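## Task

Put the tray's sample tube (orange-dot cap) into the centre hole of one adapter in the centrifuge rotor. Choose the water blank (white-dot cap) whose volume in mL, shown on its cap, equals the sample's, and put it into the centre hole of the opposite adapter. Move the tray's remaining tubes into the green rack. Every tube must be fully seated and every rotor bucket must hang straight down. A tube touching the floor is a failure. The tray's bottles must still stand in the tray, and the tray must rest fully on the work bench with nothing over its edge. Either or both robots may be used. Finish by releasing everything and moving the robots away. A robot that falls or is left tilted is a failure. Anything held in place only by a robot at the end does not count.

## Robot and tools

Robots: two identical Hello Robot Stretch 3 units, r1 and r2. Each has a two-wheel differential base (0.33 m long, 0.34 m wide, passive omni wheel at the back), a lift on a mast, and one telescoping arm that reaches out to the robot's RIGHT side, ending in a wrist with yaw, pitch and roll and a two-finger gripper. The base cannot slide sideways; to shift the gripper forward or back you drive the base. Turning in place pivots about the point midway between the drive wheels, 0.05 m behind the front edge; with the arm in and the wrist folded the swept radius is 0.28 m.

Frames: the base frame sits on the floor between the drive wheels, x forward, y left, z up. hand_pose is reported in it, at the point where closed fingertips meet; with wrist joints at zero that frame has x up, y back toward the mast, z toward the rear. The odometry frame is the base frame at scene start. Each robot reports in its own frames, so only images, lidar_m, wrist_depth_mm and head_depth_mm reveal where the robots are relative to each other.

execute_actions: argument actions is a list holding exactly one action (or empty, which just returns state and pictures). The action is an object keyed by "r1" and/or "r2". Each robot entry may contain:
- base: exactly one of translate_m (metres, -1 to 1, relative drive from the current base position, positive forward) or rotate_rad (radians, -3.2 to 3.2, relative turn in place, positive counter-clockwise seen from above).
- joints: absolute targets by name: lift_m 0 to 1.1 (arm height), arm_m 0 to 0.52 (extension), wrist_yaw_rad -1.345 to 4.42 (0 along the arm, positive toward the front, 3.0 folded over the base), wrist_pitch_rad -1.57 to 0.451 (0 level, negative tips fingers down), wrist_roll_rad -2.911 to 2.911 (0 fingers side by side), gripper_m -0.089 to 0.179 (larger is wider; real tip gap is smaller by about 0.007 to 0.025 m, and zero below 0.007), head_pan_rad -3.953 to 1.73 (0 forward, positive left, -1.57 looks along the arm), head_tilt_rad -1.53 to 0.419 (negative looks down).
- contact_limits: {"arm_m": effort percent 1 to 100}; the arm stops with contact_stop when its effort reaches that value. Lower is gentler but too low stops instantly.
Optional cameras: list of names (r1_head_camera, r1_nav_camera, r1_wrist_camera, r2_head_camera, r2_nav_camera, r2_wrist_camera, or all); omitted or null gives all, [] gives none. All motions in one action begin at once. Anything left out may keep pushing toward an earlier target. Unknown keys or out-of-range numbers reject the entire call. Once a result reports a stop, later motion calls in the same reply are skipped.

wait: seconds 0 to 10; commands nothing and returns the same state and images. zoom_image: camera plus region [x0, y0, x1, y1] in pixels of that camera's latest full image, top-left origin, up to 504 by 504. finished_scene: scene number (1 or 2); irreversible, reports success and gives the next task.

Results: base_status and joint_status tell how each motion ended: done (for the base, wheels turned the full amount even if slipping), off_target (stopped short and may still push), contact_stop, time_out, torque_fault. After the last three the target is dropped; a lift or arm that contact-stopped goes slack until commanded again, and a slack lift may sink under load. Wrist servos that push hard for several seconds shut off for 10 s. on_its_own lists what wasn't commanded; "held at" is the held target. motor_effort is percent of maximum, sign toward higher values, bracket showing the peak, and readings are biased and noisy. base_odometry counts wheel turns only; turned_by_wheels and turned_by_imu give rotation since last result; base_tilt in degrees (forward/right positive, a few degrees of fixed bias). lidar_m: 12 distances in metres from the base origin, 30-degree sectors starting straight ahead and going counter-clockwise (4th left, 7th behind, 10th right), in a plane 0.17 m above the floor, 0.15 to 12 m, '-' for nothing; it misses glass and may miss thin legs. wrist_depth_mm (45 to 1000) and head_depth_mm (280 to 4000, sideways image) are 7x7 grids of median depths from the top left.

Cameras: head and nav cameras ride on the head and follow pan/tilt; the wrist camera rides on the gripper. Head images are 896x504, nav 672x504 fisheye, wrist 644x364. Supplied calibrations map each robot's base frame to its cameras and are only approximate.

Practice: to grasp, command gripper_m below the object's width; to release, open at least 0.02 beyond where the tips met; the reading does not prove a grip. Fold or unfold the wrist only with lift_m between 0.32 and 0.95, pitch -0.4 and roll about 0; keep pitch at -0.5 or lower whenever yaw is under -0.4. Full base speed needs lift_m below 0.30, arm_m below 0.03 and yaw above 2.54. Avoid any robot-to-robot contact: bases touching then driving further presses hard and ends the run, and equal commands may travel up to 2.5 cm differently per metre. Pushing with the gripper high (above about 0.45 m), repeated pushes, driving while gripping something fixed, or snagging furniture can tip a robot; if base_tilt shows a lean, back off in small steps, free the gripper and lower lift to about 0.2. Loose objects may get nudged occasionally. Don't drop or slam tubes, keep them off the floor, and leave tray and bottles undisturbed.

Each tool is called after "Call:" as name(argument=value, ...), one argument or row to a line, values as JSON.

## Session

Call:
execute_actions(
  actions=[],
)

Scene clock: 0.00 s.
r1.base_odometry: x=+0.000 y=+0.000 heading=+0.000 (m, m, rad; r1's odometry frame)
r1.turned_by_wheels: +0.000 (rad since the last result)
r1.turned_by_imu: +0.000 (rad since the last result)
r1.base_tilt: forward=+0.6 right=+0.2 (deg)
r1.lidar_m: 2.19 3.76 1.26 1.18 1.86 1.83 5.07 1.42 0.93 0.85 0.86 1.07
r1.head_depth_mm: 1670 1683 1700 1711 1723 1744 1772 / 1929 2182 2157 2222 2216 2268 2080 / 1961 2768 3088 3102 3162 2960 2235 / 1958 3010 3824 3845 3885 3302 2226 / 1911 2937 3678 3736 3728 3337 2259 / 1916 2912 3648 3666 3667 3379 2244 / 1939 2842 3596 3577 3602 3384 2236
r1.base_status: not commanded
r1.joint_positions: lift_m=+0.477 arm_m=-0.003 wrist_yaw_rad=+2.987 wrist_pitch_rad=-0.436 wrist_roll_rad=+0.003 gripper_m=+0.037 head_pan_rad=+0.008 head_tilt_rad=-0.021
r1.joint_status: not commanded
r1.motor_effort: left_wheel=+0 right_wheel=+0 lift_m=+29 arm_m=+0 wrist_yaw_rad=+1 wrist_pitch_rad=+4 wrist_roll_rad=+1 gripper_m=+1 head_pan_rad=+0 head_tilt_rad=+2 (%)
r1.hand_pose: x=+0.0128 y=+0.0772 z=+0.4853 quat_wxyz=(+0.206, +0.701, +0.099, +0.676) (m; r1's base frame)
r1.wrist_depth_mm: - - - - - - - / - - - - - - - / - - - - - - - / - - - - - - - / 881 860 933 882 893 891 879 / 732 725 - 722 729 727 736 / 626 629 633 631 635 635 629
r2.base_odometry: x=+0.000 y=+0.000 heading=+0.000 (m, m, rad; r2's odometry frame)
r2.turned_by_wheels: +0.000 (rad since the last result)
r2.turned_by_imu: +0.000 (rad since the last result)
r2.base_tilt: forward=-1.7 right=-1.3 (deg)
r2.lidar_m: 4.47 1.45 1.04 0.99 1.01 1.35 3.03 3.13 3.92 3.70 1.19 1.42
r2.head_depth_mm: 1646 2384 3835 - - 3096 2320 / 1654 2418 3880 - - 3595 2295 / 1669 2414 - - - 3586 2288 / 1680 2436 - - - 3570 2286 / 1683 2468 - - - 3542 2279 / 1681 2451 - - - 3526 2260 / 1686 2463 3025 3029 3069 2990 2228
r2.base_status: not commanded
r2.joint_positions: lift_m=+0.306 arm_m=+0.002 wrist_yaw_rad=+2.991 wrist_pitch_rad=-0.570 wrist_roll_rad=+0.003 gripper_m=+0.037 head_pan_rad=+0.017 head_tilt_rad=+0.008
r2.joint_status: not commanded
r2.motor_effort: left_wheel=+0 right_wheel=+1 lift_m=+27 arm_m=-1 wrist_yaw_rad=-1 wrist_pitch_rad=+4 wrist_roll_rad=+0 gripper_m=+0 head_pan_rad=+1 head_tilt_rad=+1 (%)
r2.hand_pose: x=+0.0091 y=+0.0534 z=+0.2861 quat_wxyz=(+0.250, +0.692, +0.147, +0.661) (m; r2's base frame)
r2.wrist_depth_mm: 856 - 952 - - - - / 895 - 969 939 924 894 864 / 796 745 762 733 730 725 696 / 657 641 632 622 627 600 587 / 568 559 - 550 542 512 525 / 491 - - - - 457 455 / - - - - 416 415 408
pictures: r1_head_camera (sideways: a quarter turn clockwise sets it upright), r1_nav_camera (sideways: a quarter turn counterclockwise sets it upright), r1_wrist_camera, r2_head_camera (sideways: a quarter turn clockwise sets it upright), r2_nav_camera (sideways: a quarter turn counterclockwise sets it upright), r2_wrist_camera
camera_calibration (this result's frames):
r1_head_camera: T_world_to_cam=[[-0.0277189, 0.00673001, -0.999593, 1.32495], [0.0188394, 0.999803, 0.006209, -0.0152766], [0.999438, -0.0186596, -0.0278402, -0.00994581], [0, 0, 0, 1]] pos_world=[0.0469541, 0.00617114, 1.32423]
r1_nav_camera: T_world_to_cam=[[0.0170948, 0.0225465, 0.9996, -1.25787], [0.0209593, -0.999534, 0.0221866, 0.0256353], [0.999634, 0.0205716, -0.0175594, -0.0281464], [0, 0, 0, 1]] pos_world=[0.0491018, 0.0545628, 1.2563]
r1_wrist_camera: T_world_to_cam=[[0.981504, -0.191041, 0.0123556, -0.0145588], [-0.0934498, -0.534442, -0.840023, 0.489925], [0.167082, 0.823332, -0.54241, 0.358494], [0, 0, 0, 1]] pos_world=[0.00017487, -0.0361046, 0.606179]
r2_head_camera: T_world_to_cam=[[0.0548787, -0.00180092, -0.998491, 1.31594], [-0.0286676, 0.999583, -0.00337851, 0.00691353], [0.998081, 0.0288098, 0.0548042, -0.122075], [0, 0, 0, 1]] pos_world=[0.049822, -0.00102379, 1.32067]
r2_nav_camera: T_world_to_cam=[[0.00478915, 0.0159618, 0.999861, -1.26299], [-0.0205694, -0.999659, 0.0160571, 0.0338644], [0.999777, -0.0206435, -0.0044592, -0.0406526], [0, 0, 0, 1]] pos_world=[0.0473887, 0.0531732, 1.26209]
r2_wrist_camera: T_world_to_cam=[[0.989881, -0.134542, -0.0451107, 0.0168311], [-0.124673, -0.672741, -0.729299, 0.279871], [0.0677737, 0.727543, -0.682707, 0.32579], [0, 0, 0, 1]] pos_world=[-0.00384851, -0.0464811, 0.427287]
Images, in order (width x height): r1_head_camera 896x504, r1_nav_camera 672x504, r1_wrist_camera 644x364, r2_head_camera 896x504, r2_nav_camera 672x504, r2_wrist_camera 644x364.

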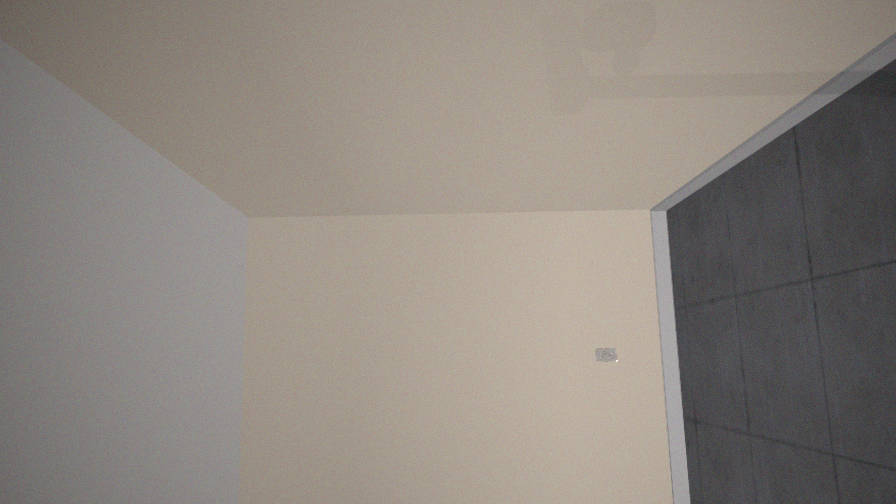

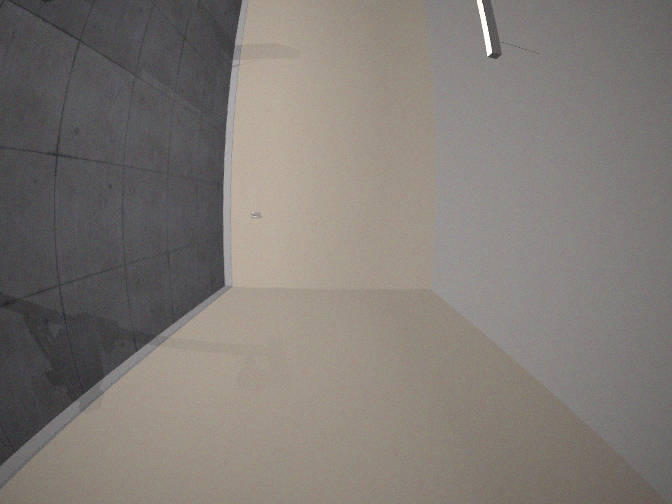

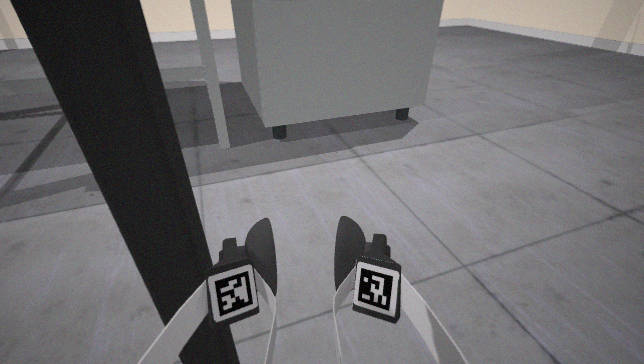

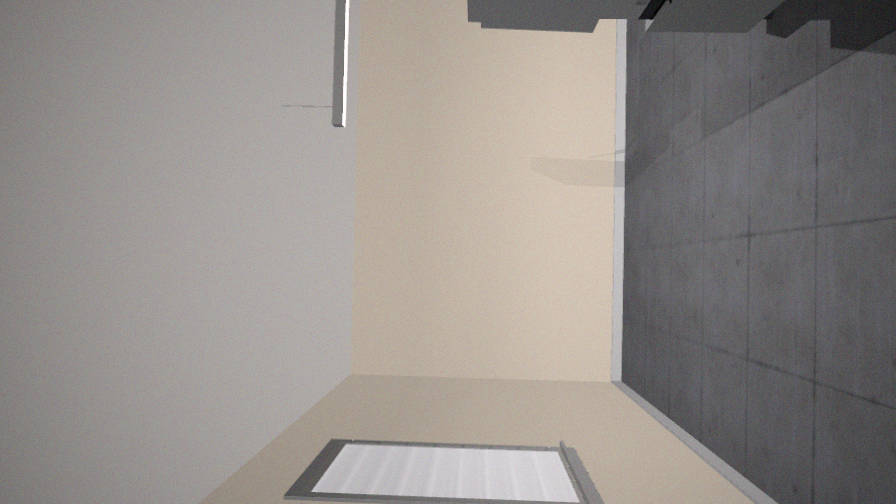

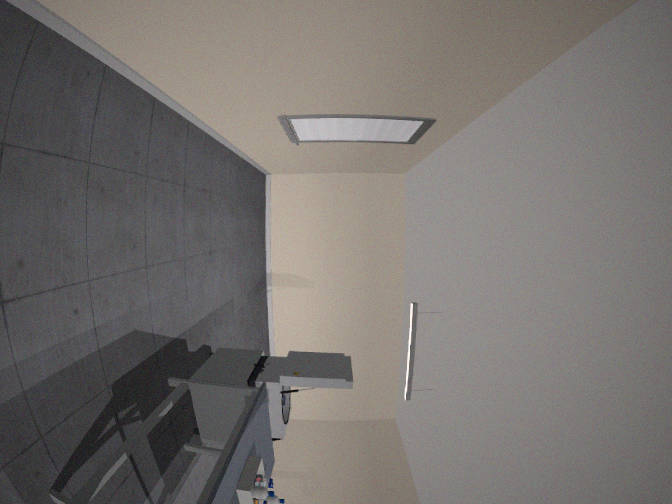

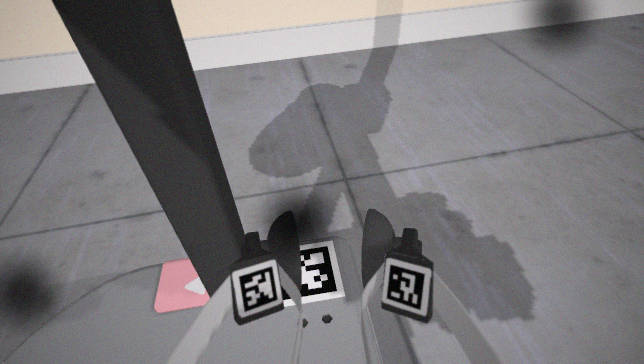

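Call:
execute_actions(
  actions=[
    {"r1":{"joints":{"head_pan_rad":1.7,"head_tilt_rad":-0.45}},"r2":{"joints":{"head_pan_rad":-1.0,"head_tilt_rad":-0.4}}},
  ],
  cameras=["r1_head_camera","r1_nav_camera","r2_head_camera"],
)

Scene clock: 3.80 s.
r1.base_odometry: x=+0.000 y=+0.000 heading=+0.000 (m, m, rad; r1's odometry frame)
r1.turned_by_wheels: +0.000 (rad since the last result)
r1.turned_by_imu: -0.001 (rad since the last result)
r1.base_tilt: forward=+0.5 right=+0.3 (deg)
r1.lidar_m: 2.19 3.75 1.26 1.18 1.87 1.82 5.10 1.42 0.93 0.85 0.86 1.07
r1.head_depth_mm: 3443 1646 1770 1329 1405 1545 1374 / 3382 1623 1756 1349 1389 1528 1375 / 3477 3608 1829 1658 1422 1525 1366 / 3456 3753 - 2042 2003 1629 1365 / 3378 3722 - 1374 2175 1660 1357 / 3387 3637 3895 1367 2116 1680 1359 / 3401 3642 3868 1383 2182 - -
r1.base_status: not commanded
r1.joint_positions: lift_m=+0.477 arm_m=-0.003 wrist_yaw_rad=+2.987 wrist_pitch_rad=-0.436 wrist_roll_rad=+0.003 gripper_m=+0.037 head_pan_rad=+1.693 head_tilt_rad=-0.444
r1.joint_status: all done
r1.motor_effort: left_wheel=+0(0) right_wheel=+0(0) lift_m=+29(29) arm_m=+0(1) wrist_yaw_rad=+0(0) wrist_pitch_rad=+4(4) wrist_roll_rad=+0(0) gripper_m=+1(1) head_pan_rad=+4(36) head_tilt_rad=-2(17) (%)
r1.hand_pose: x=+0.0128 y=+0.0772 z=+0.4853 quat_wxyz=(+0.206, +0.701, +0.099, +0.676) (m; r1's base frame)
r1.wrist_depth_mm: - - - - - - - / - - - - - - - / - - - - - - - / - - - - - - - / 879 839 910 885 897 874 895 / 728 748 - 749 743 738 728 / 617 629 627 627 633 630 632
r2.base_odometry: x=+0.000 y=+0.000 heading=+0.000 (m, m, rad; r2's odometry frame)
r2.turned_by_wheels: +0.000 (rad since the last result)
r2.turned_by_imu: +0.001 (rad since the last result)
r2.base_tilt: forward=-1.7 right=-1.4 (deg)
r2.lidar_m: 4.48 1.46 1.04 0.99 1.01 1.35 3.03 3.12 3.92 3.71 1.19 1.43
r2.head_depth_mm: 3179 3346 3553 3629 2384 1762 1391 / 3326 3494 3779 3215 2275 1774 1396 / 3514 3752 - 1675 2389 1768 1397 / 3758 - - 1530 2069 1578 1387 / - - - 1531 2363 1640 1396 / - - - 1648 2377 1711 1389 / - - - 1801 2366 1752 1375
r2.base_status: not commanded
r2.joint_positions: lift_m=+0.306 arm_m=+0.002 wrist_yaw_rad=+2.991 wrist_pitch_rad=-0.570 wrist_roll_rad=+0.003 gripper_m=+0.037 head_pan_rad=-0.993 head_tilt_rad=-0.394
r2.joint_status: all done
r2.motor_effort: left_wheel=+0(0) right_wheel=+0(0) lift_m=+26(26) arm_m=-1(1) wrist_yaw_rad=-1(1) wrist_pitch_rad=+4(4) wrist_roll_rad=+0(0) gripper_m=+0(0) head_pan_rad=-2(26) head_tilt_rad=-2(24) (%)
r2.hand_pose: x=+0.0091 y=+0.0534 z=+0.2861 quat_wxyz=(+0.250, +0.692, +0.147, +0.661) (m; r2's base frame)
r2.wrist_depth_mm: 875 - 946 - - - - / 914 - 940 929 906 909 872 / 797 752 765 768 747 712 715 / 667 662 638 632 613 599 616 / 562 561 - 550 548 530 520 / 485 - - - - 461 455 / - - - - 411 408 408
pictures: r1_head_camera (sideways: a quarter turn clockwise sets it upright), r1_nav_camera (sideways: a quarter turn counterclockwise sets it upright), r2_head_camera (sideways: a quarter turn clockwise sets it upright)
camera_calibration (this result's frames):
r1_head_camera: T_world_to_cam=[[0.0461602, -0.433827, -0.899813, 1.19406], [-0.995518, -0.0944118, -0.00555105, 0.00622143], [-0.0825448, 0.896036, -0.436241, 0.528217], [0, 0, 0, 1]] pos_world=[-0.00532317, 0.0453035, 1.3049]
r1_nav_camera: T_world_to_cam=[[-0.0741566, 0.420868, 0.904086, -1.13243], [0.989749, 0.142019, 0.0150707, 0.0290001], [-0.122054, 0.895936, -0.427086, 0.511729], [0, 0, 0, 1]] pos_world=[-0.0502211, 0.0140083, 1.24193]
r2_head_camera: T_world_to_cam=[[-0.188413, 0.283784, -0.940195, 1.24101], [0.831067, 0.55617, 0.0013274, -0.00445799], [0.523286, -0.781115, -0.340633, 0.395561], [0, 0, 0, 1]] pos_world=[0.0305371, -0.0407214, 1.30154]
Images, in order (width x height): r1_head_camera 896x504, r1_nav_camera 672x504, r2_head_camera 896x504.

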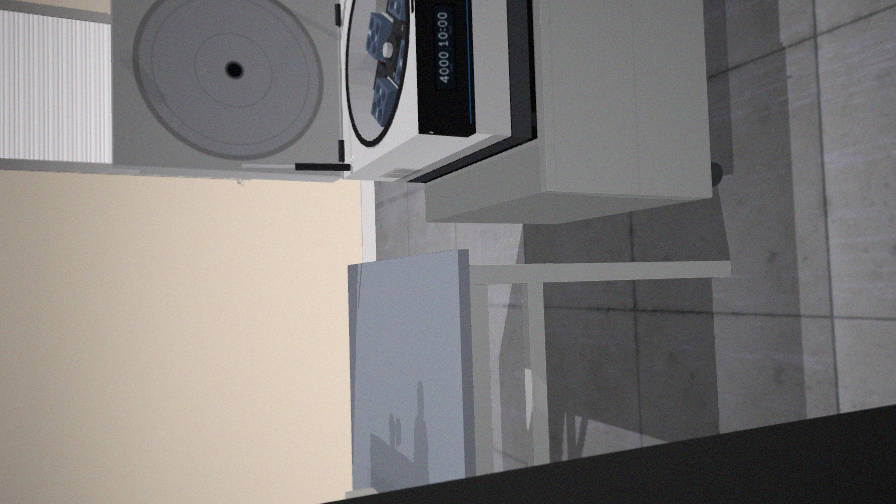

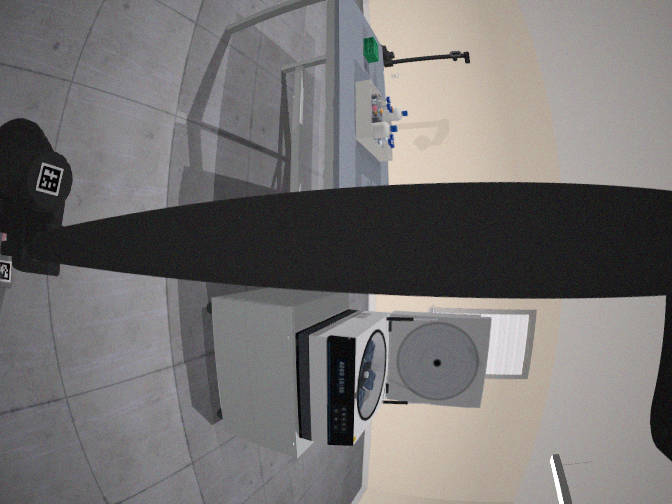

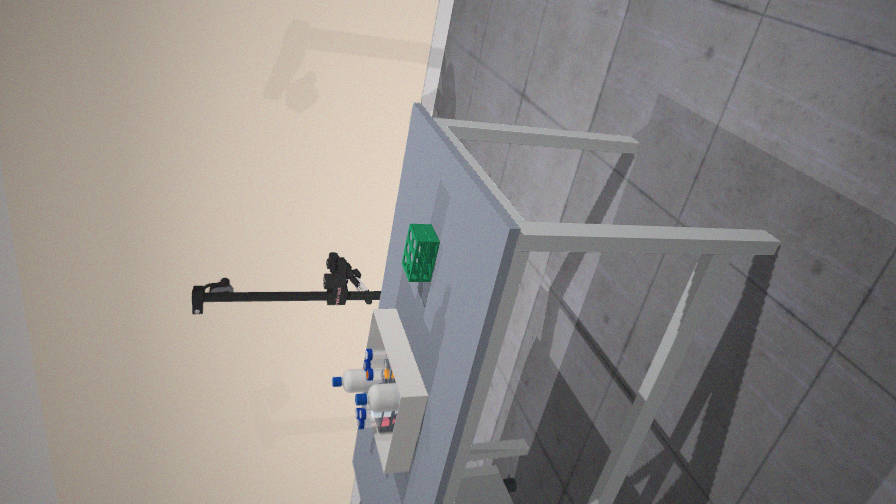

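Call:
execute_actions(
  actions=[
    {"r1":{"base":{"rotate_rad":2.354},"joints":{"lift_m":0.8,"wrist_pitch_rad":-0.4}},"r2":{"base":{"rotate_rad":-0.635},"joints":{"lift_m":0.7,"wrist_pitch_rad":-0.4}}},
  ],
  cameras=[],
)

Call:
execute_actions(
  actions=[
    {"r1":{"base":{"translate_m":1.0},"joints":{"lift_m":0.93,"wrist_yaw_rad":0,"head_pan_rad":-1.57,"head_tilt_rad":-0.7,"gripper_m":0.068}},"r2":{"base":{"translate_m":1.0},"joints":{"lift_m":0.93,"wrist_yaw_rad":0,"head_pan_rad":-1.57,"head_tilt_rad":-0.7,"gripper_m":0.068}}},
  ],
  cameras=[],
)

Call:
execute_actions(
  actions=[
    {"r1":{"base":{"rotate_rad":0.942},"joints":{"lift_m":1.1,"wrist_pitch_rad":-1.0}},"r2":{"base":{"translate_m":0.17},"joints":{"lift_m":1.1,"wrist_pitch_rad":-1.0}}},
  ],
  cameras=[],
)

Call:
execute_actions(
  actions=[
    {"r1":{"joints":{"arm_m":0.25}},"r2":{"base":{"rotate_rad":0.695}}},
  ],
)

Scene clock: 28.20 s.
r1.base_odometry: x=+0.000 y=+0.000 heading=+2.354 (m, m, rad; r1's odometry frame)
r1.turned_by_wheels: +2.354 (rad since the last result)
r1.turned_by_imu: +2.378 (rad since the last result)
r1.base_tilt: forward=+0.5 right=+0.2 (deg)
r1.lidar_m: 1.83 5.14 2.21 1.08 0.86 0.85 0.92 1.39 3.71 1.47 1.18 1.19
r1.head_depth_mm: 1571 1727 2005 2302 2183 1689 1364 / 1374 1527 1682 1894 2036 1672 1360 / 1201 1306 1433 1593 1773 1657 1361 / 1074 1151 1254 1366 1514 1579 1361 / 970 1031 1110 1202 1300 1426 1373 / 880 934 996 1068 1145 1249 1326 / 806 855 908 973 1053 - -
r1.base_status: done
r1.joint_positions: lift_m=+0.800 arm_m=-0.003 wrist_yaw_rad=+2.987 wrist_pitch_rad=-0.421 wrist_roll_rad=+0.003 gripper_m=+0.037 head_pan_rad=+1.693 head_tilt_rad=-0.445
r1.joint_status: all done
r1.motor_effort: left_wheel=-2(6) right_wheel=+3(7) lift_m=+34(36) arm_m=+0(1) wrist_yaw_rad=+1(0) wrist_pitch_rad=+6(6) wrist_roll_rad=+1(0) gripper_m=+0(0) head_pan_rad=+3(3) head_tilt_rad=-2(1) (%)
r1.hand_pose: x=+0.0131 y=+0.0791 z=+0.8117 quat_wxyz=(+0.201, +0.701, +0.094, +0.677) (m; r1's base frame)
r1.wrist_depth_mm: - 936 - - - - - / 698 - - - - - - / 744 - - - - - - / 776 - - - - - - / 792 937 - - - - - / 825 965 - - - - - / 846 983 - 974 970 976 981
r2.base_odometry: x=+0.000 y=+0.000 heading=-0.635 (m, m, rad; r2's odometry frame)
r2.turned_by_wheels: -0.635 (rad since the last result)
r2.turned_by_imu: -0.638 (rad since the last result)
r2.base_tilt: forward=-1.7 right=-1.4 (deg)
r2.lidar_m: 1.30 2.82 1.67 1.08 0.99 1.00 1.23 2.47 3.05 3.80 3.71 1.19
r2.head_depth_mm: 3321 3526 3808 3771 2397 1774 1397 / 3268 3502 3703 3727 2385 1768 1400 / 3206 3435 3718 3706 2395 1775 1392 / 3187 3420 3632 3695 2383 1759 1393 / 3160 3360 3641 3663 2376 1760 1391 / 3159 3376 3597 3647 2357 1750 1389 / 3115 3358 3510 3623 2380 1742 1376
r2.base_status: done
r2.joint_positions: lift_m=+0.700 arm_m=+0.002 wrist_yaw_rad=+2.991 wrist_pitch_rad=-0.418 wrist_roll_rad=+0.003 gripper_m=+0.037 head_pan_rad=-0.993 head_tilt_rad=-0.395
r2.joint_status: all done
r2.motor_effort: left_wheel=+2(7) right_wheel=-1(6) lift_m=+33(39) arm_m=-1(1) wrist_yaw_rad=+1(0) wrist_pitch_rad=+6(6) wrist_roll_rad=+0(0) gripper_m=+0(0) head_pan_rad=-1(1) head_tilt_rad=-2(3) (%)
r2.hand_pose: x=+0.0124 y=+0.0748 z=+0.7124 quat_wxyz=(+0.199, +0.701, +0.094, +0.678) (m; r2's base frame)
r2.wrist_depth_mm: 728 - - - - - - / 789 - - - - - - / 818 - - - - - - / 881 - - - - - - / 915 - - - - - - / 948 - - - - - 986 / 928 888 - 911 870 873 836
pictures: none
No camera images: the call's "cameras" was empty. Leave "cameras" out to get every camera's image.

Scene clock: 39.37 s.
r1.base_odometry: x=-0.705 y=+0.709 heading=+2.354 (m, m, rad; r1's odometry frame)
r1.turned_by_wheels: +0.000 (rad since the last result)
r1.turned_by_imu: +0.000 (rad since the last result)
r1.base_tilt: forward=+0.5 right=+0.2 (deg)
r1.lidar_m: 1.13 0.87 4.38 2.07 1.67 1.65 1.79 2.70 0.95 0.73 1.06 1.04
r1.head_depth_mm: 3903 - 1438 1870 - - - / - - 1161 1266 1492 - - / - 1540 1144 1164 - - - / 1417 1514 1221 858 - - 1184 / 1246 1334 1288 840 1127 1382 1193 / 1134 1287 1373 838 672 1359 1193 / 3375 3590 1112 840 673 604 1184
r1.base_status: done
r1.joint_positions: lift_m=+0.930 arm_m=-0.003 wrist_yaw_rad=+0.004 wrist_pitch_rad=-0.421 wrist_roll_rad=+0.003 gripper_m=+0.068 head_pan_rad=-1.563 head_tilt_rad=-0.692
r1.joint_status: all done
r1.motor_effort: left_wheel=-2(4) right_wheel=+3(8) lift_m=+34(35) arm_m=-1(0) wrist_yaw_rad=-2(4) wrist_pitch_rad=+6(6) wrist_roll_rad=+0(1) gripper_m=+0(79) head_pan_rad=-3(37) head_tilt_rad=-3(14) (%)
r1.hand_pose: x=-0.0207 y=-0.3663 z=+0.9418 quat_wxyz=(+0.691, +0.149, -0.692, -0.147) (m; r1's base frame)
r1.wrist_depth_mm: - - - - - - - / - - - - - - - / 742 757 763 911 929 - - / 556 567 552 600 - - - / 445 438 456 688 - - - / 362 364 - 989 - - - / 312 318 - - - - -
r2.base_odometry: x=+0.805 y=-0.593 heading=-0.635 (m, m, rad; r2's odometry frame)
r2.turned_by_wheels: +0.000 (rad since the last result)
r2.turned_by_imu: -0.001 (rad since the last result)
r2.base_tilt: forward=-1.7 right=-1.3 (deg)
r2.lidar_m: 0.53 1.06 2.74 1.76 1.61 1.62 2.00 3.81 3.83 0.45 0.42 0.43
r2.head_depth_mm: 3774 - 2886 2115 - - - / 3970 - 2893 2111 1736 - - / 3630 3939 2887 2114 - - - / 3352 3696 2877 2092 - 1350 1163 / 3146 3420 2853 2100 1658 1311 1063 / 2882 3219 2861 2106 679 788 1168 / 2704 2944 2841 857 678 588 1160
r2.base_status: done
r2.joint_positions: lift_m=+0.930 arm_m=+0.002 wrist_yaw_rad=+0.002 wrist_pitch_rad=-0.417 wrist_roll_rad=+0.003 gripper_m=+0.068 head_pan_rad=-1.563 head_tilt_rad=-0.691
r2.joint_status: all done
r2.motor_effort: left_wheel=+2(9) right_wheel=-2(3) lift_m=+34(33) arm_m=-1(1) wrist_yaw_rad=+0(3) wrist_pitch_rad=+5(5) wrist_roll_rad=+0(1) gripper_m=+1(79) head_pan_rad=-2(23) head_tilt_rad=-3(22) (%)
r2.hand_pose: x=-0.0212 y=-0.3716 z=+0.9424 quat_wxyz=(+0.691, +0.147, -0.692, -0.147) (m; r2's base frame)
r2.wrist_depth_mm: - - - - - - - / - - - - - - - / 760 - - - - - - / 584 619 - - - - - / 470 453 - - - - - / 395 387 - - - - - / 337 335 337 - - - -
pictures: none
No camera images: the call's "cameras" was empty. Leave "cameras" out to get every camera's image.

Scene clock: 42.20 s.
r1.base_odometry: x=-0.705 y=+0.709 heading=-2.988 (m, m, rad; r1's odometry frame)
r1.turned_by_wheels: +0.942 (rad since the last result)
r1.turned_by_imu: +0.951 (rad since the last result)
r1.base_tilt: forward=+0.5 right=+0.2 (deg)
r1.lidar_m: 4.49 2.25 1.70 1.65 1.72 2.41 1.28 0.73 1.07 1.04 1.09 0.87
r1.head_depth_mm: - - - - - 1288 1196 / - - - - - 1299 1193 / - - - - - 1303 1185 / 2738 3060 - 825 - 1298 1193 / 2722 3073 1017 829 674 1288 1188 / 2716 3020 892 823 671 1287 1186 / 2651 3026 1117 812 671 1291 1187
r1.base_status: done
r1.joint_positions: lift_m=+1.100 arm_m=-0.003 wrist_yaw_rad=+0.003 wrist_pitch_rad=-1.003 wrist_roll_rad=+0.003 gripper_m=+0.068 head_pan_rad=-1.563 head_tilt_rad=-0.692
r1.joint_status: all done
r1.motor_effort: left_wheel=-2(8) right_wheel=+3(7) lift_m=+34(35) arm_m=+0(1) wrist_yaw_rad=-2(2) wrist_pitch_rad=+1(5) wrist_roll_rad=+0(0) gripper_m=+1(0) head_pan_rad=-3(3) head_tilt_rad=-3(2) (%)
r1.hand_pose: x=-0.0213 y=-0.2597 z=+1.0095 quat_wxyz=(+0.620, +0.340, -0.620, -0.340) (m; r1's base frame)
r1.wrist_depth_mm: 558 548 557 401 587 593 603 / 519 499 474 462 538 540 542 / 466 474 485 484 497 496 498 / 434 441 448 450 457 461 466 / 939 - 434 - - - 753 / - - - - - - - / - - - - - - -
r2.base_odometry: x=+0.942 y=-0.694 heading=-0.635 (m, m, rad; r2's odometry frame)
r2.turned_by_wheels: +0.000 (rad since the last result)
r2.turned_by_imu: +0.000 (rad since the last result)
r2.base_tilt: forward=-1.8 right=-1.3 (deg)
r2.lidar_m: 0.40 0.80 2.90 1.88 1.72 1.73 2.14 3.90 3.96 0.35 0.32 0.32
r2.head_depth_mm: - - - - - 1338 1168 / - - - - - 1289 1164 / - 3807 - - - 1273 1141 / 3238 3624 3051 2107 - 606 1006 / 3002 3339 2869 2023 678 561 1164 / 2795 3069 2847 859 678 559 1091 / 2609 2859 2845 859 678 559 495
r2.base_status: done
r2.joint_positions: lift_m=+1.097 arm_m=+0.002 wrist_yaw_rad=+0.001 wrist_pitch_rad=-1.006 wrist_roll_rad=+0.003 gripper_m=+0.068 head_pan_rad=-1.563 head_tilt_rad=-0.691
r2.joint_status: all done
joint sent to its limit — the command would take r2.lift_m past its upper limit, so that joint was sent only as far as its limit.
r2.motor_effort: left_wheel=+2(6) right_wheel=-2(4) lift_m=+34(36) arm_m=-1(1) wrist_yaw_rad=-1(1) wrist_pitch_rad=+2(5) wrist_roll_rad=+0(0) gripper_m=+1(1) head_pan_rad=-1(2) head_tilt_rad=-3(3) (%)
r2.hand_pose: x=-0.0214 y=-0.2640 z=+1.0069 quat_wxyz=(+0.619, +0.341, -0.620, -0.341) (m; r2's base frame)
r2.wrist_depth_mm: 576 570 551 - - - - / 484 506 518 - - - - / 494 487 479 479 - - - / 460 461 464 456 - - - / 436 437 434 - - - - / 404 405 - - - - - / 392 396 - - - - -
pictures: none
No camera images: the call's "cameras" was empty. Leave "cameras" out to get every camera's image.

Scene clock: 45.30 s.
r1.base_odometry: x=-0.705 y=+0.709 heading=-2.988 (m, m, rad; r1's odometry frame)
r1.turned_by_wheels: +0.000 (rad since the last result)
r1.turned_by_imu: -0.001 (rad since the last result)
r1.base_tilt: forward=+0.6 right=+0.2 (deg)
r1.lidar_m: 4.47 2.25 1.70 1.65 1.72 2.40 1.28 0.73 1.07 1.04 1.09 0.87
r1.head_depth_mm: 2712 3104 1112 839 673 1291 1191 / - 3066 1113 841 673 1288 1192 / - 3095 1115 795 670 1299 1184 / - - 982 681 674 1299 1192 / 2732 3065 1014 828 673 1308 1184 / 2713 3064 889 826 673 1294 1199 / 2725 3002 1111 815 672 1291 1192
r1.base_status: not commanded
r1.joint_positions: lift_m=+1.100 arm_m=+0.250 wrist_yaw_rad=+0.002 wrist_pitch_rad=-1.004 wrist_roll_rad=+0.003 gripper_m=+0.068 head_pan_rad=-1.563 head_tilt_rad=-0.692
r1.joint_status: all done
r1.motor_effort: left_wheel=-2(2) right_wheel=+3(3) lift_m=+34(34) arm_m=+4(2) wrist_yaw_rad=-1(2) wrist_pitch_rad=+1(1) wrist_roll_rad=+0(0) gripper_m=+0(0) head_pan_rad=-3(4) head_tilt_rad=-3(2) (%)
r1.hand_pose: x=-0.0214 y=-0.5119 z=+1.0094 quat_wxyz=(+0.619, +0.340, -0.620, -0.340) (m; r1's base frame)
r1.wrist_depth_mm: 551 537 510 531 582 588 599 / 513 436 514 411 525 543 541 / 478 412 418 415 490 494 491 / 435 428 444 293 453 455 457 / 405 408 416 318 426 425 429 / 382 383 382 386 - 399 406 / 362 360 363 368 371 377 374
r2.base_odometry: x=+0.942 y=-0.694 heading=+0.060 (m, m, rad; r2's odometry frame)
r2.turned_by_wheels: +0.695 (rad since the last result)
r2.turned_by_imu: +0.700 (rad since the last result)
r2.base_tilt: forward=-1.7 right=-1.4 (deg)
r2.lidar_m: 1.61 2.39 1.77 1.71 1.79 2.47 3.94 0.43 0.33 0.32 0.33 0.46
r2.head_depth_mm: - - - - - 547 1099 / - - - - - 527 1121 / - 2794 - - - 529 1116 / 2550 2845 3056 861 - 560 1117 / 2553 2877 2881 863 678 560 1140 / 2575 2876 2853 827 678 559 1141 / 2491 2832 1579 761 648 559 1136
r2.base_status: done
r2.joint_positions: lift_m=+1.097 arm_m=+0.002 wrist_yaw_rad=+0.001 wrist_pitch_rad=-1.006 wrist_roll_rad=+0.003 gripper_m=+0.068 head_pan_rad=-1.563 head_tilt_rad=-0.691
r2.joint_status: not commanded
r2.motor_effort: left_wheel=-2(8) right_wheel=+2(5) lift_m=+34(34) arm_m=-2(1) wrist_yaw_rad=-1(1) wrist_pitch_rad=+2(2) wrist_roll_rad=+0(0) gripper_m=+1(0) head_pan_rad=-2(1) head_tilt_rad=-4(3) (%)
r2.hand_pose: x=-0.0214 y=-0.2640 z=+1.0068 quat_wxyz=(+0.619, +0.341, -0.620, -0.341) (m; r2's base frame)
r2.wrist_depth_mm: 382 501 564 540 528 541 - / 385 509 518 512 499 495 - / 472 474 477 478 472 466 - / 462 454 449 446 438 435 442 / 435 434 430 417 419 413 413 / 966 972 - 949 929 - - / - - - - - - -
pictures: r1_head_camera (sideways: a quarter turn clockwise sets it upright), r1_nav_camera (sideways: a quarter turn counterclockwise sets it upright), r1_wrist_camera, r2_head_camera (sideways: a quarter turn clockwise sets it upright), r2_nav_camera (sideways: a quarter turn counterclockwise sets it upright), r2_wrist_camera
camera_calibration (this result's frames):
r1_head_camera: T_world_to_cam=[[0.00204015, 0.643233, -0.765668, 1.01942], [0.999773, -0.017563, -0.0120907, 0.00256112], [-0.0212246, -0.765469, -0.643123, 0.797006], [0, 0, 0, 1]] pos_world=[0.0122758, -0.0455976, 1.29314]
r1_nav_camera: T_world_to_cam=[[0.0272618, -0.634885, 0.772125, -0.960979], [-0.999465, -0.0312625, 0.0095828, 0.048283], [0.0180546, -0.771973, -0.635398, 0.781903], [0, 0, 0, 1]] pos_world=[0.0603383, -0.00499381, 1.23835]
r1_wrist_camera: T_world_to_cam=[[-0.999232, 0.0239261, 0.031033, -0.0511397], [0.00882459, 0.909006, -0.41669, 0.925963], [-0.0381789, -0.416096, -0.908519, 0.864208], [0, 0, 0, 1]] pos_world=[-0.0262771, -0.480889, 1.17258]
r2_head_camera: T_world_to_cam=[[-0.00741584, 0.600515, -0.799579, 1.05651], [0.999816, 0.0186076, 0.00470207, -0.00987963], [0.0177019, -0.799397, -0.600543, 0.736836], [0, 0, 0, 1]] pos_world=[0.00466929, -0.0452397, 1.28731]
r2_nav_camera: T_world_to_cam=[[0.0209022, -0.647147, 0.762079, -0.952682], [-0.999267, 0.0109224, 0.0366829, 0.013007], [-0.032063, -0.762287, -0.646445, 0.801127], [0, 0, 0, 1]] pos_world=[0.0585971, -0.00597898, 1.24343]
r2_wrist_camera: T_world_to_cam=[[-0.998875, 0.00425638, -0.047228, 0.0330403], [0.0215645, 0.927792, -0.372474, 0.654579], [0.0422324, -0.373074, -0.92684, 1.00552], [0, 0, 0, 1]] pos_world=[-0.0235782, -0.232319, 1.17733]
Images, in order (width x height): r1_head_camera 896x504, r1_nav_camera 672x504, r1_wrist_camera 644x364, r2_head_camera 896x504, r2_nav_camera 672x504, r2_wrist_camera 644x364.

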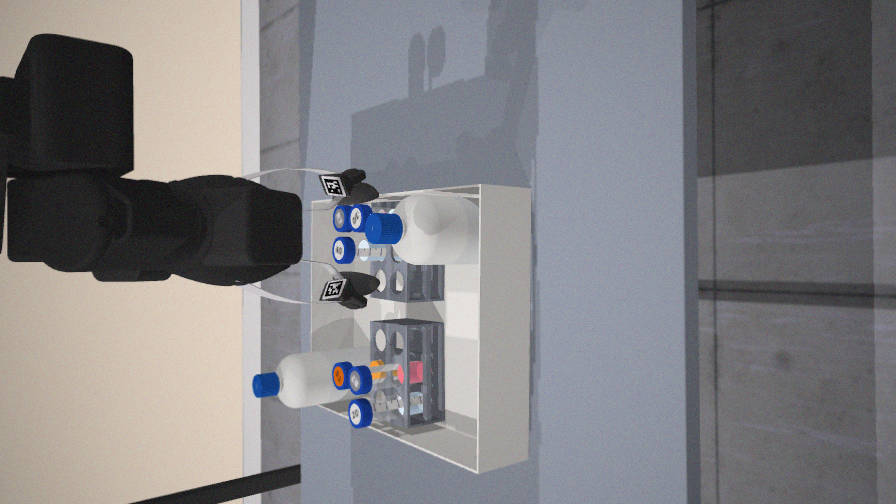

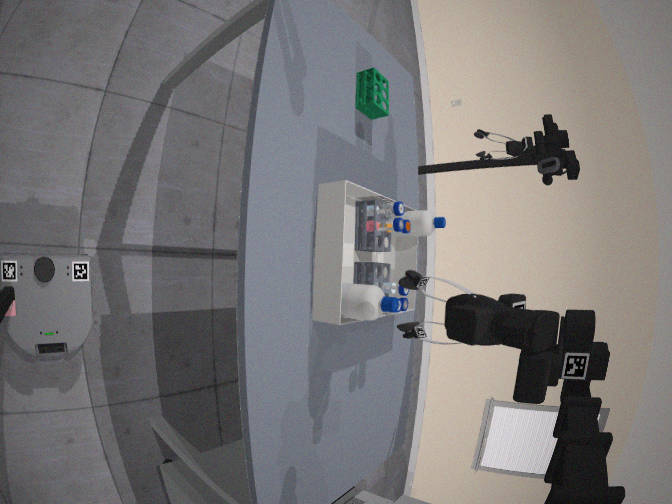

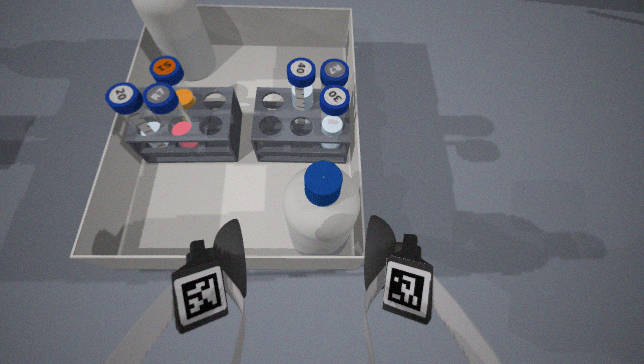

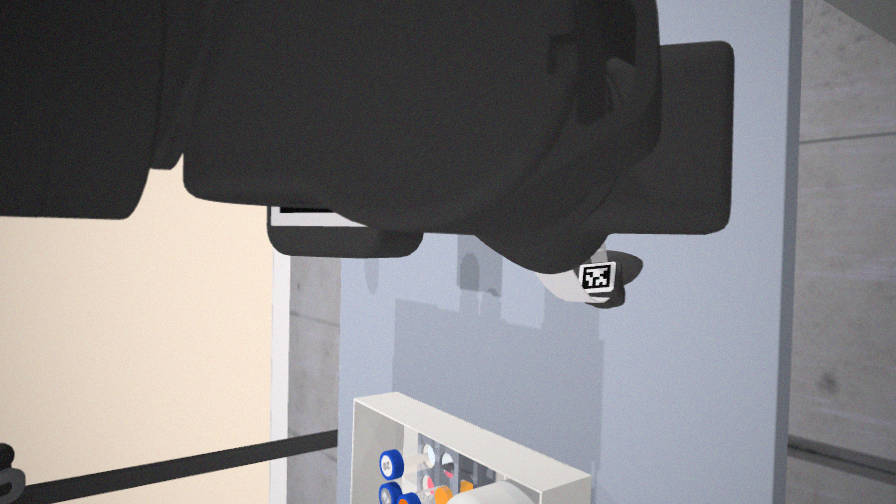

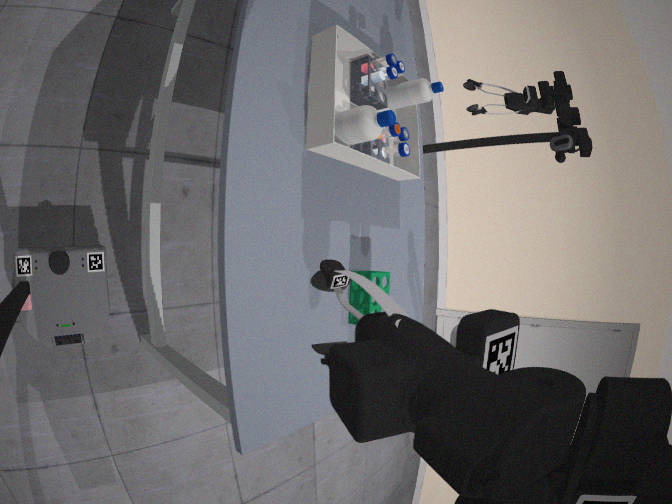

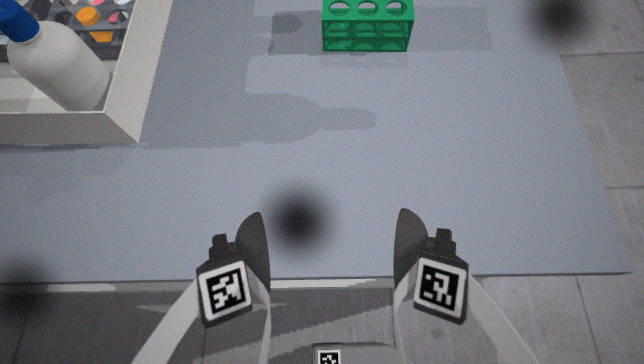

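Call:
zoom_image(
  camera="r1_head_camera",
  region=[310,190,470,450],
)

Call:
zoom_image(
  camera="r1_wrist_camera",
  region=[90,30,370,180],
)

Region (310, 190, 470, 450) of r1_head_camera's 896x504 image, scaled by 1.938, with more detail than that image has; it fills the left 310 columns of this view, and the rest is white.

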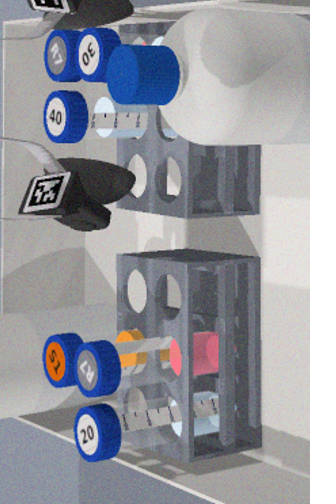

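Region (90, 30, 370, 180) of r1_wrist_camera's 644x364 image, scaled by 1.800; it fills the top 270 rows of this view, and the rest is white.

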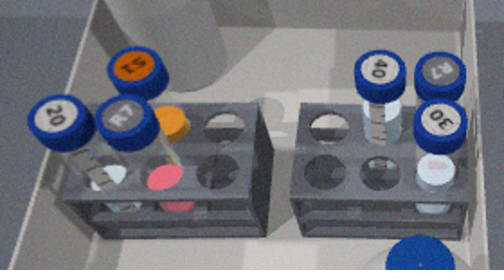

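Call:
execute_actions(
  actions=[
    {"r1":{"base":{"translate_m":0.168},"joints":{"arm_m":0.5}},"r2":{"base":{"rotate_rad":-0.5},"joints":{"wrist_yaw_rad":1.57}}},
  ],
  cameras=[],
)

Call:
execute_actions(
  actions=[
    {"r1":{"joints":{"lift_m":0.99}},"r2":{"base":{"translate_m":0.17}}},
  ],
  cameras=["r1_head_camera","r1_wrist_camera"],
)

Scene clock: 84.43 s.
r1.base_odometry: x=-0.871 y=+0.683 heading=-2.988 (m, m, rad; r1's odometry frame)
r1.turned_by_wheels: +0.000 (rad since the last result)
r1.turned_by_imu: -0.001 (rad since the last result)
r1.base_tilt: forward=+0.6 right=+0.3 (deg)
r1.lidar_m: 4.31 2.25 1.70 1.65 1.72 2.40 1.30 0.88 1.08 1.05 1.09 0.72
r1.head_depth_mm: 2736 3056 1112 710 673 1294 1186 / 2714 3048 1017 705 672 1287 1197 / 2812 3125 1015 830 673 1293 1191 / - 3106 895 825 674 1288 1186 / 2723 3080 1119 839 672 1295 1189 / 2600 3007 1112 837 672 1286 1190 / 2656 3079 1111 843 673 1296 1188
r1.base_status: done
r1.joint_positions: lift_m=+1.100 arm_m=+0.500 wrist_yaw_rad=+0.002 wrist_pitch_rad=-1.004 wrist_roll_rad=+0.003 gripper_m=+0.068 head_pan_rad=-1.563 head_tilt_rad=-0.692
r1.joint_status: all done
r1.motor_effort: left_wheel=-1(2) right_wheel=+3(9) lift_m=+34(34) arm_m=+3(4) wrist_yaw_rad=-1(1) wrist_pitch_rad=+1(1) wrist_roll_rad=+0(0) gripper_m=+0(1) head_pan_rad=-2(3) head_tilt_rad=-2(2) (%)
r1.hand_pose: x=-0.0214 y=-0.7619 z=+1.0094 quat_wxyz=(+0.619, +0.340, -0.620, -0.341) (m; r1's base frame)
r1.wrist_depth_mm: - - - - - - - / 519 507 524 522 532 539 540 / 468 479 483 474 492 496 496 / 436 444 440 341 445 448 460 / 403 413 418 407 424 409 430 / 382 387 364 325 - 284 398 / 361 359 355 309 357 312 372
r2.base_odometry: x=+0.942 y=-0.694 heading=-0.440 (m, m, rad; r2's odometry frame)
r2.turned_by_wheels: -0.500 (rad since the last result)
r2.turned_by_imu: -0.502 (rad since the last result)
r2.base_tilt: forward=-1.7 right=-1.4 (deg)
r2.lidar_m: 0.47 1.82 2.33 1.76 1.73 1.80 2.55 3.93 0.43 0.33 0.32 0.33
r2.head_depth_mm: - - - - - 1304 1167 / - - - - - - 1168 / - - - - - - 983 / 2858 3190 2884 915 - - 1168 / 2701 3026 2897 892 - - 1114 / 2580 2876 2841 929 658 - 1117 / 2469 2722 2845 - - 573 491
r2.base_status: done
r2.joint_positions: lift_m=+1.097 arm_m=+0.002 wrist_yaw_rad=+1.568 wrist_pitch_rad=-1.006 wrist_roll_rad=+0.003 gripper_m=+0.068 head_pan_rad=-1.563 head_tilt_rad=-0.691
r2.joint_status: all done
r2.motor_effort: left_wheel=+2(6) right_wheel=-2(5) lift_m=+34(34) arm_m=-1(1) wrist_yaw_rad=+1(0) wrist_pitch_rad=+2(2) wrist_roll_rad=+0(0) gripper_m=+0(1) head_pan_rad=-1(2) head_tilt_rad=-3(5) (%)
r2.hand_pose: x=+0.0954 y=-0.1476 z=+1.0068 quat_wxyz=(+0.679, +0.679, -0.199, +0.195) (m; r2's base frame)
r2.wrist_depth_mm: - - - 542 524 522 533 / - - - 514 507 495 490 / - - - - 472 468 459 / - - - - 443 435 430 / - - - - 962 413 410 / - - - - - 388 383 / - - - - - 375 366
pictures: none
No camera images: the call's "cameras" was empty. Leave "cameras" out to get every camera's image.

Scene clock: 87.27 s.
r1.base_odometry: x=-0.871 y=+0.683 heading=-2.988 (m, m, rad; r1's odometry frame)
r1.turned_by_wheels: +0.000 (rad since the last result)
r1.turned_by_imu: -0.001 (rad since the last result)
r1.base_tilt: forward=+0.5 right=+0.2 (deg)
r1.lidar_m: 4.31 2.25 1.70 1.65 1.71 2.41 1.30 0.88 1.08 1.05 1.09 0.72
r1.head_depth_mm: 2802 - 1064 708 673 1294 1192 / 2672 3193 1014 702 672 1290 1190 / 2615 3197 1010 827 675 1289 1179 / 2646 - 878 824 673 1294 1190 / 2671 3010 1114 842 676 1295 1186 / 1004 3070 1119 839 672 1291 1195 / 2735 3061 1115 839 673 1297 1188
r1.base_status: not commanded
r1.joint_positions: lift_m=+0.990 arm_m=+0.500 wrist_yaw_rad=+0.002 wrist_pitch_rad=-1.004 wrist_roll_rad=+0.003 gripper_m=+0.068 head_pan_rad=-1.563 head_tilt_rad=-0.692
r1.joint_status: all done
r1.motor_effort: left_wheel=-2(2) right_wheel=+2(3) lift_m=+23(28) arm_m=+4(4) wrist_yaw_rad=-1(1) wrist_pitch_rad=+1(1) wrist_roll_rad=+1(1) gripper_m=+0(0) head_pan_rad=-3(3) head_tilt_rad=-2(3) (%)
r1.hand_pose: x=-0.0214 y=-0.7619 z=+0.8998 quat_wxyz=(+0.619, +0.341, -0.620, -0.341) (m; r1's base frame)
r1.wrist_depth_mm: 406 408 406 411 426 433 437 / 371 375 365 202 390 388 397 / 346 346 338 230 338 337 354 / 323 323 313 315 329 330 287 / 299 300 300 301 311 306 238 / 279 282 275 219 - 227 206 / 261 264 157 159 247 242 213
r2.base_odometry: x=+1.096 y=-0.766 heading=-0.440 (m, m, rad; r2's odometry frame)
r2.turned_by_wheels: +0.000 (rad since the last result)
r2.turned_by_imu: +0.000 (rad since the last result)
r2.base_tilt: forward=-1.7 right=-1.3 (deg)
r2.lidar_m: 0.35 1.45 2.45 1.84 1.81 1.88 2.65 4.09 0.33 0.25 0.24 0.25
r2.head_depth_mm: - - - - - 558 957 / - - - - - - 1015 / - - - - - - 1093 / 2783 3081 2889 892 - - 486 / 2627 2939 2839 893 - - 456 / 2514 2802 2875 930 657 - 476 / 2400 2660 2803 - - 572 485
r2.base_status: done
r2.joint_positions: lift_m=+1.097 arm_m=+0.002 wrist_yaw_rad=+1.568 wrist_pitch_rad=-1.006 wrist_roll_rad=+0.003 gripper_m=+0.068 head_pan_rad=-1.563 head_tilt_rad=-0.691
r2.joint_status: not commanded
r2.motor_effort: left_wheel=+2(7) right_wheel=-3(3) lift_m=+34(34) arm_m=-1(1) wrist_yaw_rad=+2(1) wrist_pitch_rad=+2(2) wrist_roll_rad=+0(0) gripper_m=+0(0) head_pan_rad=-1(1) head_tilt_rad=-3(3) (%)
r2.hand_pose: x=+0.0954 y=-0.1476 z=+1.0068 quat_wxyz=(+0.679, +0.679, -0.199, +0.195) (m; r2's base frame)
r2.wrist_depth_mm: - - 573 543 526 345 461 / - - - 505 467 393 476 / - - - 482 456 462 462 / - - - 449 439 442 434 / - - - - 423 413 406 / - - - - 395 392 389 / - - - - 375 367 365
pictures: r1_head_camera (sideways: a quarter turn clockwise sets it upright), r1_wrist_camera
camera_calibration (this result's frames):
r1_head_camera: T_world_to_cam=[[0.00205935, 0.643239, -0.765663, 1.01942], [0.999772, -0.0175928, -0.0120909, 0.00256137], [-0.0212475, -0.765464, -0.643128, 0.797013], [0, 0, 0, 1]] pos_world=[0.0122744, -0.0455978, 1.29314]
r1_wrist_camera: T_world_to_cam=[[-0.999229, 0.0240255, 0.0310358, -0.0416975], [0.00891807, 0.909051, -0.41659, 1.10749], [-0.0382219, -0.415992, -0.908565, 0.660774], [0, 0, 0, 1]] pos_world=[-0.026286, -0.730887, 1.06302]
Images, in order (width x height): r1_head_camera 896x504, r1_wrist_camera 644x364.

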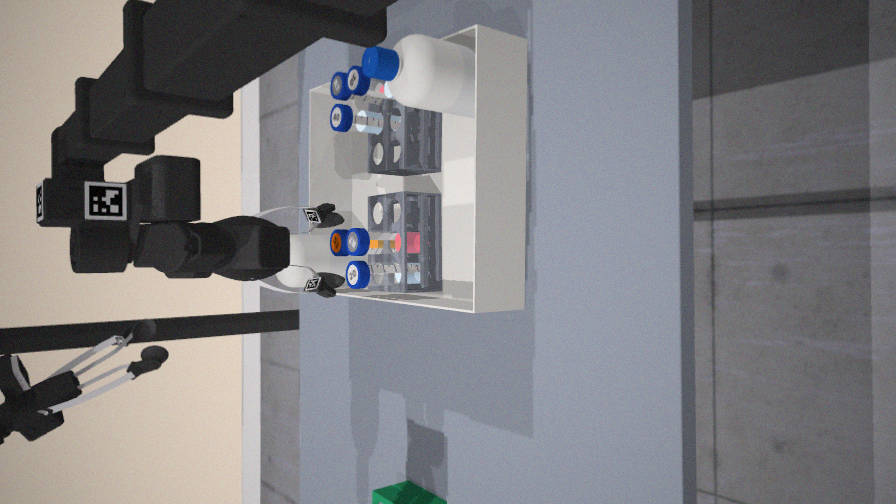

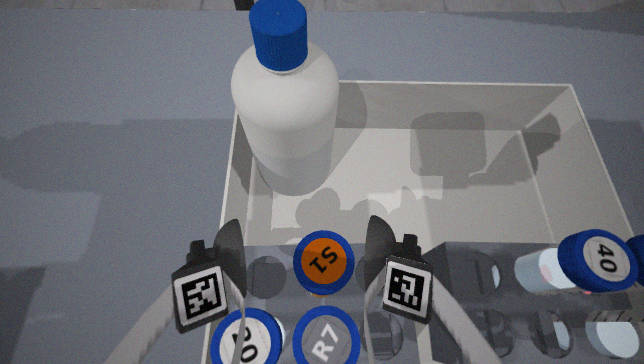

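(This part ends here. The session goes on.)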